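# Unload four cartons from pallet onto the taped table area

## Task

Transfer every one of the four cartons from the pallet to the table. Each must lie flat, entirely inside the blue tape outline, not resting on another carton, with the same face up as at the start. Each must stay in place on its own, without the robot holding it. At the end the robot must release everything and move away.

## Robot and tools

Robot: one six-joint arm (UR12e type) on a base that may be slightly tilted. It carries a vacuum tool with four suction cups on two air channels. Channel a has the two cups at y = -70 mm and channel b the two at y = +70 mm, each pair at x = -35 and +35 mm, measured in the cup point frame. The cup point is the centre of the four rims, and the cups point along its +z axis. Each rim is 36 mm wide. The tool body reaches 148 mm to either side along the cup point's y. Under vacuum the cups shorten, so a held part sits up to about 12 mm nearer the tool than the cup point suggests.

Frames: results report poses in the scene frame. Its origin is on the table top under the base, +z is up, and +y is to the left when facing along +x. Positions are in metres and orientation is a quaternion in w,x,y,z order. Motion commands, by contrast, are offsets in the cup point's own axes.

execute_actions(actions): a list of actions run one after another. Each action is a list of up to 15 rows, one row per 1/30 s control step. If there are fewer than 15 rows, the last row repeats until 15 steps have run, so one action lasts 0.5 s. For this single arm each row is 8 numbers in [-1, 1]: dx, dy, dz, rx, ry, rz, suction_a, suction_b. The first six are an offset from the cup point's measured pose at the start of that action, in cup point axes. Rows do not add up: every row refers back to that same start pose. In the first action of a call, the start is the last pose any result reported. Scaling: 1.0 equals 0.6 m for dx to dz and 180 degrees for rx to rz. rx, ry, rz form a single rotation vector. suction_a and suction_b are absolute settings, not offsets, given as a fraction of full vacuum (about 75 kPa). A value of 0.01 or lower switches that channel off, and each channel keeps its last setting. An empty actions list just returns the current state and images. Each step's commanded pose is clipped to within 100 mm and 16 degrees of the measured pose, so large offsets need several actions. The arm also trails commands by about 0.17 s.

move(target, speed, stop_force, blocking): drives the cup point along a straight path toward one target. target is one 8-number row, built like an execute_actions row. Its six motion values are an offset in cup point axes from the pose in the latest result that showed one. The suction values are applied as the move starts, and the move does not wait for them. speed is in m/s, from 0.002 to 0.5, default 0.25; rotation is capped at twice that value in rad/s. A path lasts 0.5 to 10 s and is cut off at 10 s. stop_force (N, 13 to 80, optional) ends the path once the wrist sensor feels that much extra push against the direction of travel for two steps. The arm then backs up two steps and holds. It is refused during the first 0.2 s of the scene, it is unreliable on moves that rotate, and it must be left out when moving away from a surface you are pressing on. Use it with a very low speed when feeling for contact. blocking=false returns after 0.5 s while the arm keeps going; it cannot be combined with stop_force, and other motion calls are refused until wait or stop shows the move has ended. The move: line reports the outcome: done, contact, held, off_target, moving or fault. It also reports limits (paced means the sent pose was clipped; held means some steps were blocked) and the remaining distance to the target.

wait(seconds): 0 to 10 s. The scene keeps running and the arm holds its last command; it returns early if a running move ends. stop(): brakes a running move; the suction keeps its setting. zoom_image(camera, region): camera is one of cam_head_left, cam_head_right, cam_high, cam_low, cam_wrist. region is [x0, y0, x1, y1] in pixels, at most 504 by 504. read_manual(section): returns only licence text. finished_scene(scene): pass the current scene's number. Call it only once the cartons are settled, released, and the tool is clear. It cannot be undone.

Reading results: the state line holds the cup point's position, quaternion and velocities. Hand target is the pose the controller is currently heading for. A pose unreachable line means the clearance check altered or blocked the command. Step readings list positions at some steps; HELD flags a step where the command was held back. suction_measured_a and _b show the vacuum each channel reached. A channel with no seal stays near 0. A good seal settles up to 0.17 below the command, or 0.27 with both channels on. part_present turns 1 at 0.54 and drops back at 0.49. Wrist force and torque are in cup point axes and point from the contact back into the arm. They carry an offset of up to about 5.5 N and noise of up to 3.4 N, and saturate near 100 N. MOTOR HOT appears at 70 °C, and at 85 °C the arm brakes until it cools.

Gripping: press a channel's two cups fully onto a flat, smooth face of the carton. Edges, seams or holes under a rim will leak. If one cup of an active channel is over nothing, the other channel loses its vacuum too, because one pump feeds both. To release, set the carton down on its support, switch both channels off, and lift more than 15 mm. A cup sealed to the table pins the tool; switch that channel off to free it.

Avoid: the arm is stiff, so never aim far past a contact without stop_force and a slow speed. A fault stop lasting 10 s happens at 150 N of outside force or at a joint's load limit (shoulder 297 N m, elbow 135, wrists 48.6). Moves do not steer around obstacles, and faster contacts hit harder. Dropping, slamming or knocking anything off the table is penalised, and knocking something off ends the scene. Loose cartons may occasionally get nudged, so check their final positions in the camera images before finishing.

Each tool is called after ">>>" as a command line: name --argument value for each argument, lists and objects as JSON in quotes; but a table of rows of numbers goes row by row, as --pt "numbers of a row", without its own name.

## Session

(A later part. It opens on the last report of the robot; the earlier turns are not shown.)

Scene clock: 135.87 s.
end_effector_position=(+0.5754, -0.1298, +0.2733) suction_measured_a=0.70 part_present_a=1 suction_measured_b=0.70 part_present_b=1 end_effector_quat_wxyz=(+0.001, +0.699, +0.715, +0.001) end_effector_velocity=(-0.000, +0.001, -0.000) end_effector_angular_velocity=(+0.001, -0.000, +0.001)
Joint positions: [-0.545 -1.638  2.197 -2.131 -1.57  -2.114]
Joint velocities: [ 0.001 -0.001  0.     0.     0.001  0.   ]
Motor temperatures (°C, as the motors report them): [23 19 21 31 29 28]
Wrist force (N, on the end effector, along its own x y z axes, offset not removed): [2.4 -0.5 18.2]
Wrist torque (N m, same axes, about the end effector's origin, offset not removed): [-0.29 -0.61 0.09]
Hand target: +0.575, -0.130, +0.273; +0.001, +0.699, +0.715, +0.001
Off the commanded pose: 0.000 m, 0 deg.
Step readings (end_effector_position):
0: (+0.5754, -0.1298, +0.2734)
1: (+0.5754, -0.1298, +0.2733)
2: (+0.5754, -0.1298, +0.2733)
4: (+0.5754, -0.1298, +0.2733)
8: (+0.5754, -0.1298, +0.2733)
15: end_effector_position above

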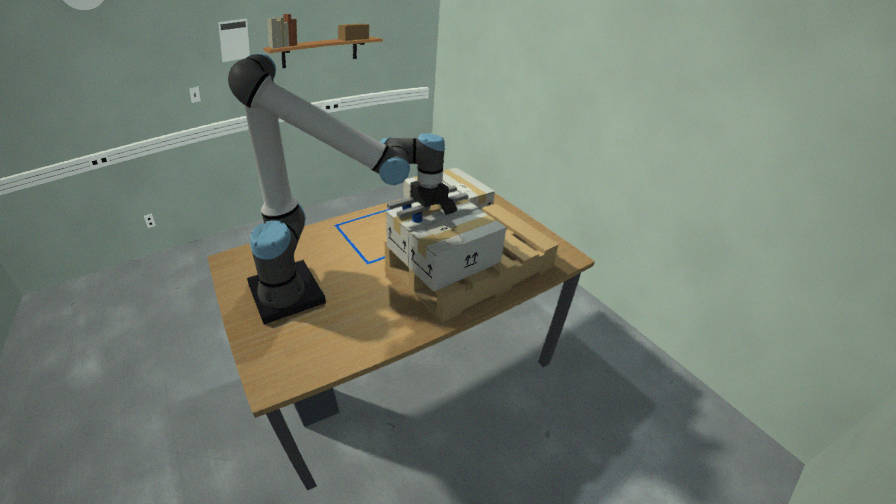

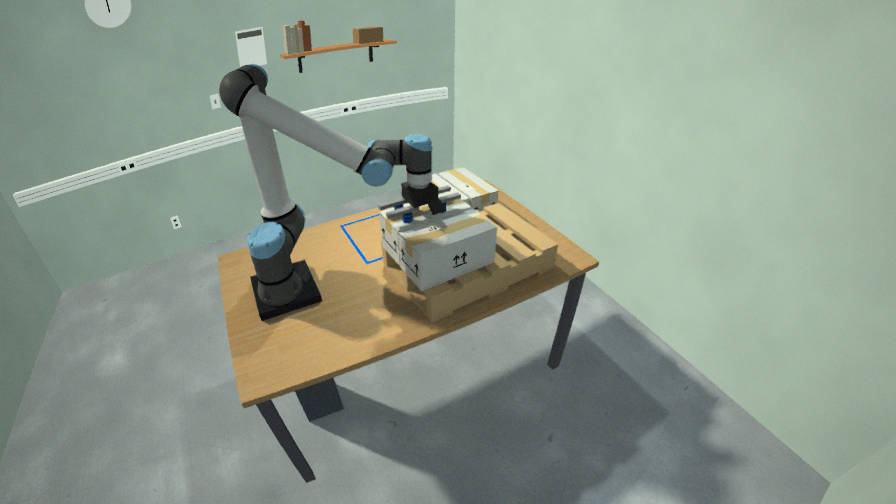

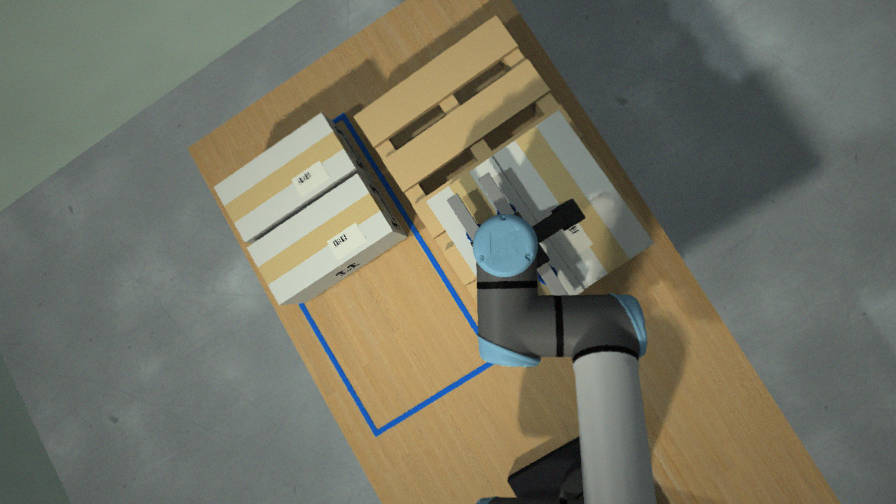

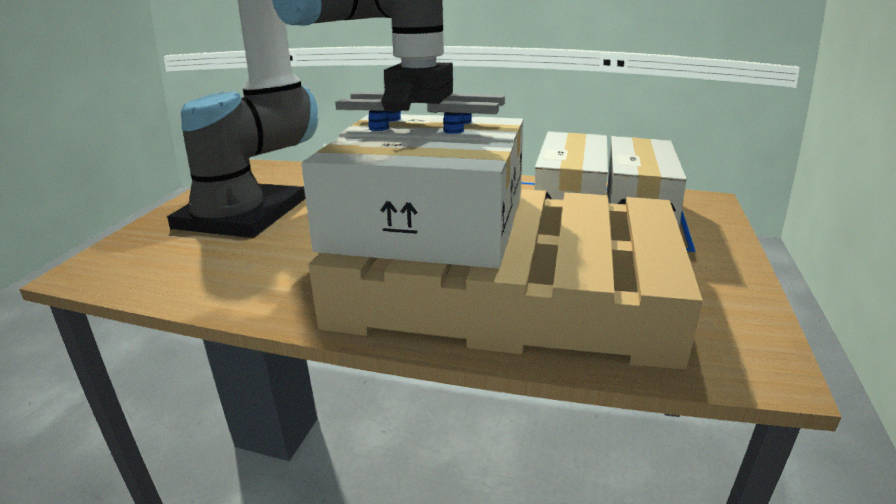

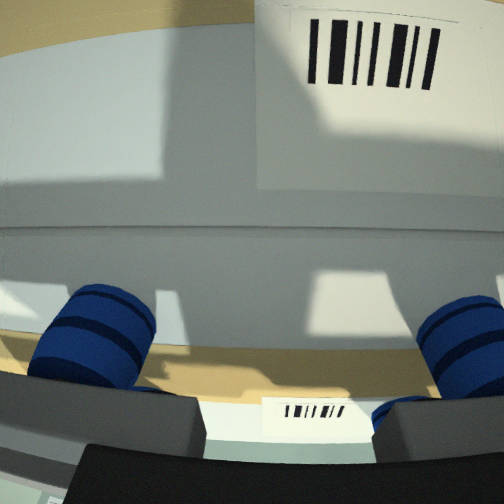

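>>> move --target '[0.01,0,-0.108,0,0,0,1,1]'

>>> move --target '[0.19,0,0,0,0,0,1,1]' --speed 0.4

>>> move --target '[0.336,0.173,0,0,0,-0.493,1,1]' --speed 0.5

Scene clock: 144.87 s.
end_effector_position=(+0.5752, -0.1239, +0.3377) suction_measured_a=0.76 part_present_a=1 suction_measured_b=0.76 part_present_b=1 end_effector_quat_wxyz=(+0.001, +0.699, +0.715, +0.001) end_effector_velocity=(-0.000, -0.001, +0.003) end_effector_angular_velocity=(-0.001, -0.000, -0.002)
Joint positions: [-0.536 -1.701  2.124 -1.996 -1.57  -2.105]
Joint velocities: [-0.002 -0.003 -0.004  0.006 -0.     0.   ]
Motor temperatures (°C, as the motors report them): [23 19 21 31 29 28]
Wrist force (N, on the end effector, along its own x y z axes, offset not removed): [-0.4 -2.3 21.6]
Wrist torque (N m, same axes, about the end effector's origin, offset not removed): [-0.39 -0.17 0.06]
Hand target: +0.575, -0.124, +0.338; +0.001, +0.699, +0.715, +0.001
Off the commanded pose: 0.000 m, 0 deg.
move: done

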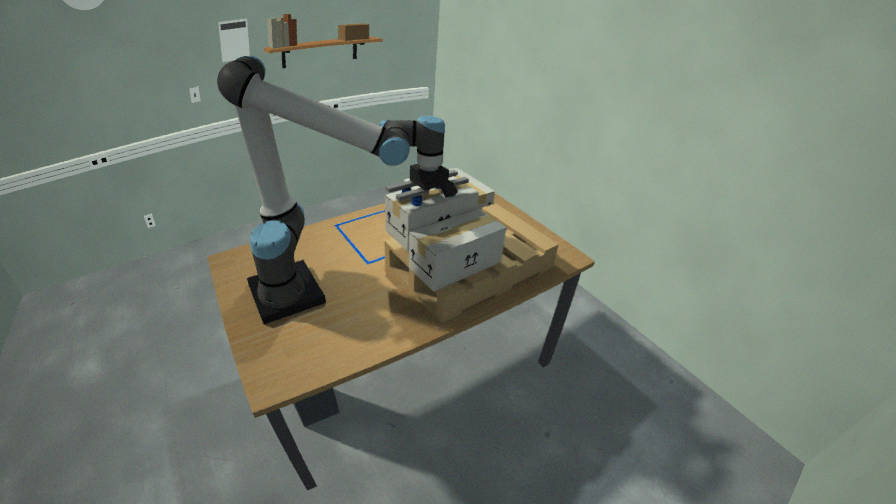

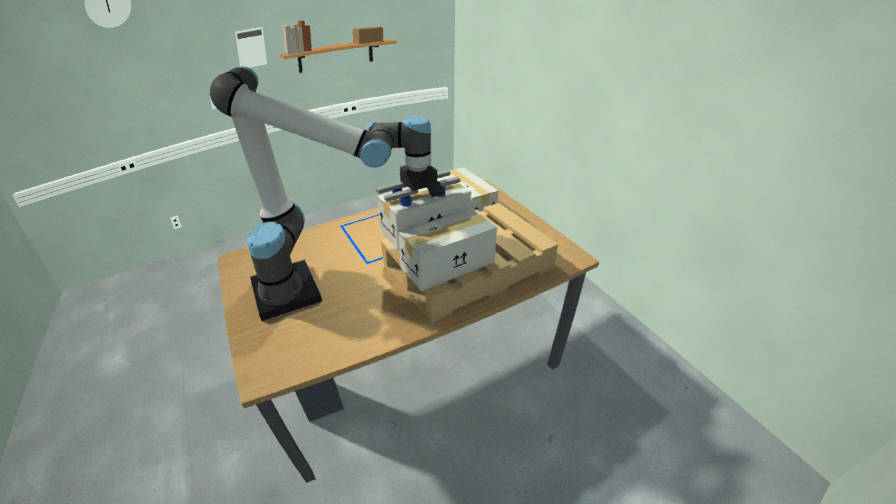

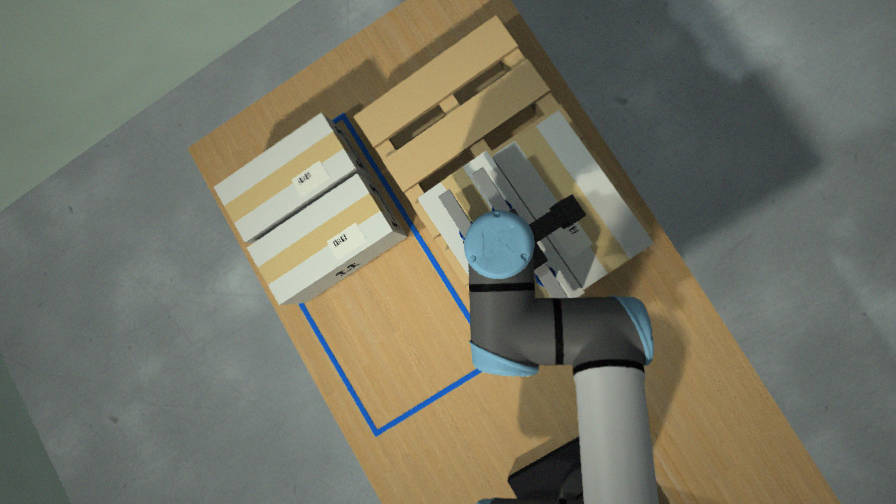

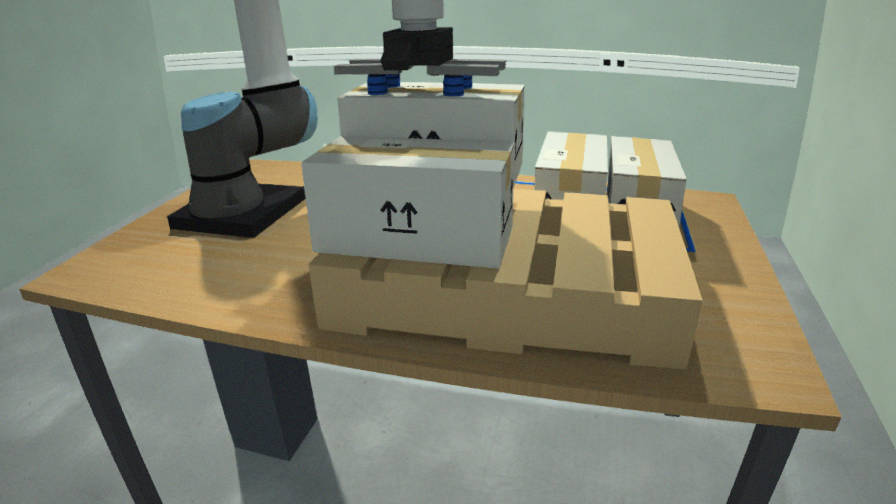

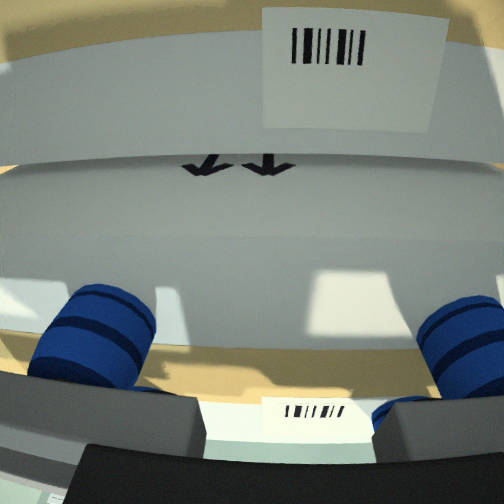

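Scene clock: 145.93 s.
end_effector_position=(+0.5726, -0.0104, +0.3378) suction_measured_a=0.76 part_present_a=1 suction_measured_b=0.76 part_present_b=1 end_effector_quat_wxyz=(+0.001, +0.699, +0.715, +0.001) end_effector_velocity=(+0.000, +0.003, -0.001) end_effector_angular_velocity=(-0.000, +0.002, -0.000)
Joint positions: [-0.35  -1.73   2.148 -1.991 -1.571 -1.919]
Joint velocities: [ 0.006  0.002 -0.     0.    -0.001  0.006]
Motor temperatures (°C, as the motors report them): [23 19 21 31 29 28]
Wrist force (N, on the end effector, along its own x y z axes, offset not removed): [0.9 -2.1 22.9]
Wrist torque (N m, same axes, about the end effector's origin, offset not removed): [-0.42 -0.28 0.07]
Hand target: +0.573, -0.010, +0.338; +0.001, +0.699, +0.715, +0.001
Off the commanded pose: 0.000 m, 0 deg.
move: done

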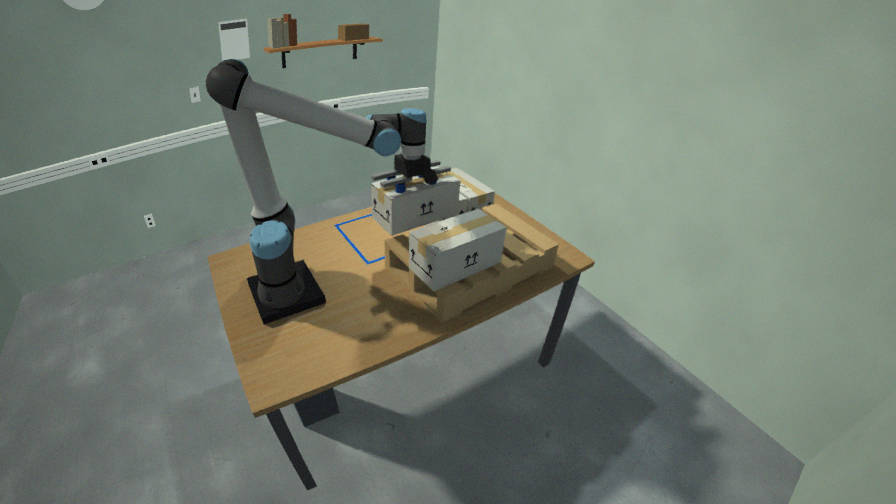

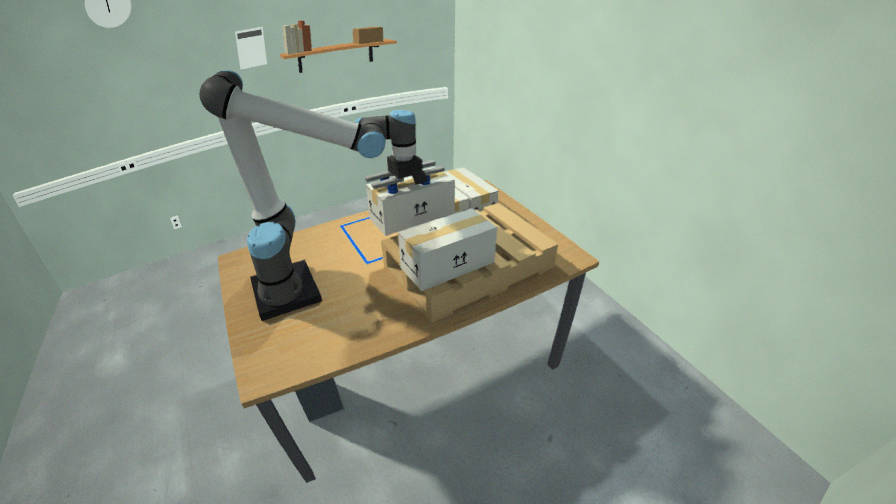

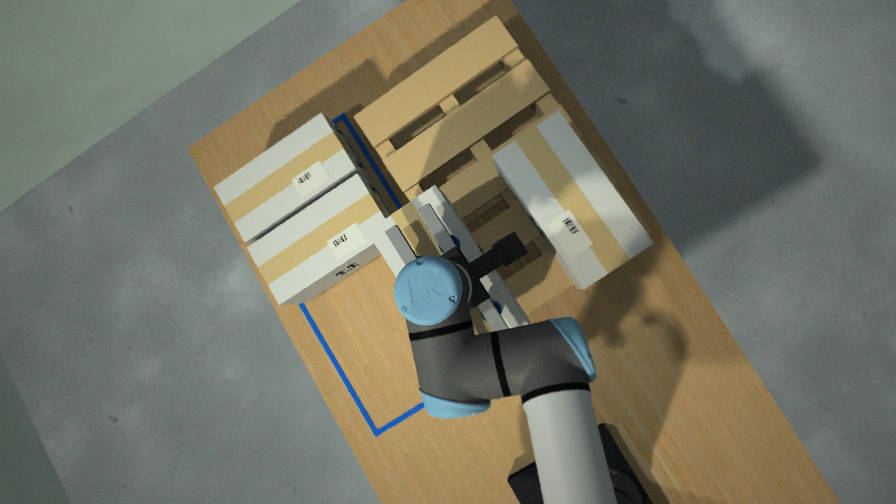

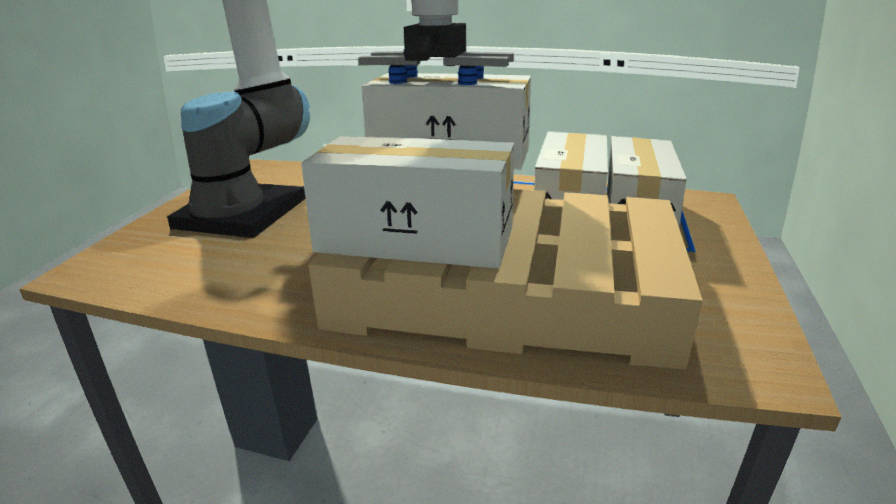

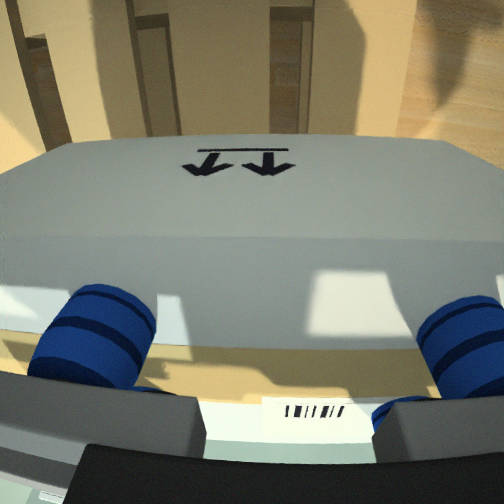

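Scene clock: 148.20 s.
end_effector_position=(+0.6719, +0.1931, +0.3382) suction_measured_a=0.76 part_present_a=1 suction_measured_b=0.76 part_present_b=1 end_effector_quat_wxyz=(+0.001, +0.001, +1.000, +0.000) end_effector_velocity=(+0.001, +0.002, -0.000) end_effector_angular_velocity=(-0.000, +0.001, +0.016)
Joint positions: [ 0.005 -1.51   1.94  -2.004 -1.571 -3.111]
Joint velocities: [ 0.003  0.003 -0.002  0.001  0.    -0.013]
Motor temperatures (°C, as the motors report them): [23 19 21 31 29 28]
Wrist force (N, on the end effector, along its own x y z axes, offset not removed): [2.4 3.1 24.5]
Wrist torque (N m, same axes, about the end effector's origin, offset not removed): [0.29 -0.51 0.05]
Hand target: +0.672, +0.193, +0.338; +0.001, +0.000, +1.000, +0.000
Off the commanded pose: 0.000 m, 0 deg.
move: done

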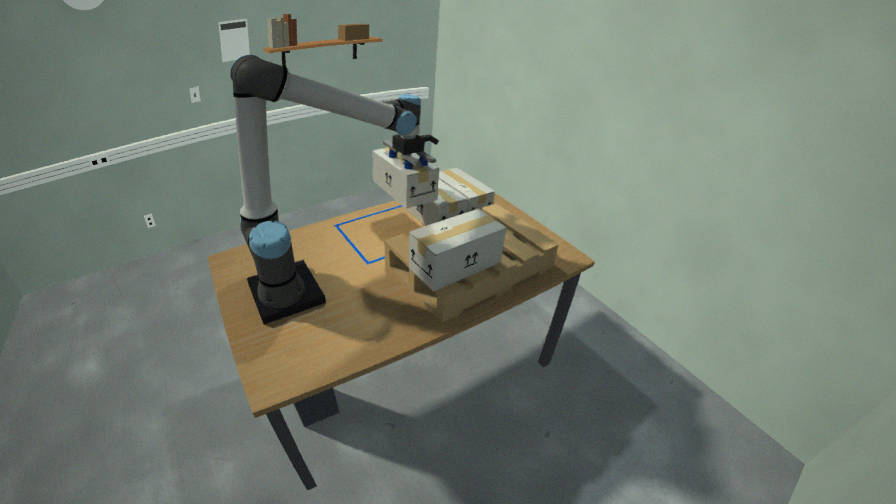

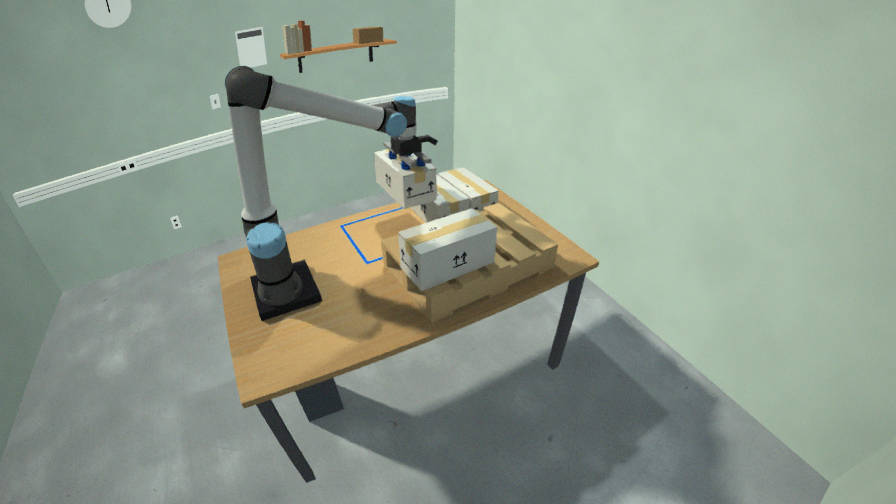

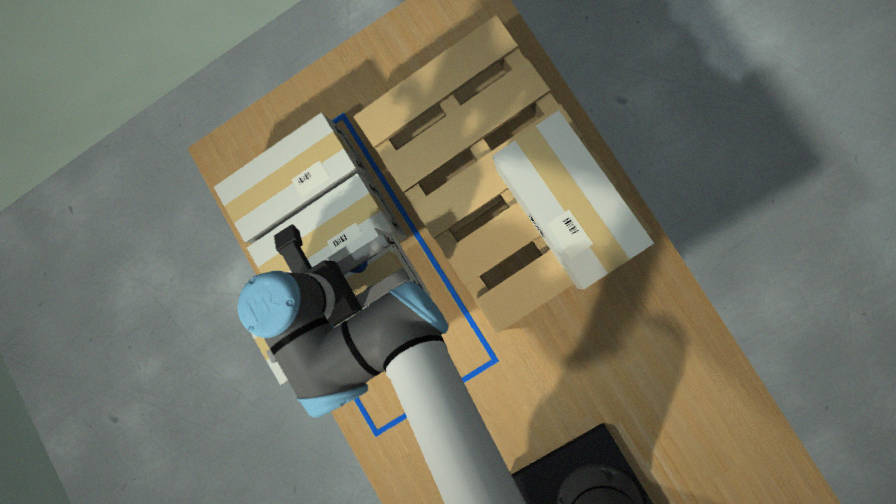

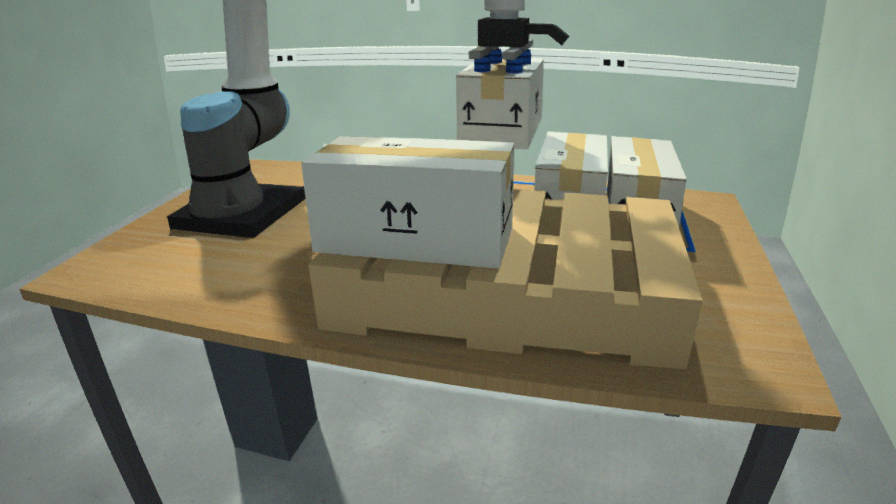

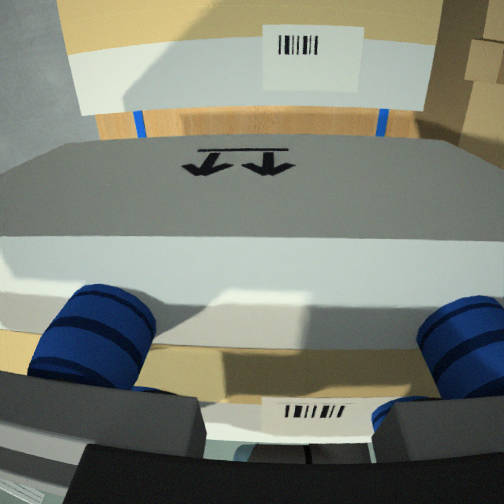

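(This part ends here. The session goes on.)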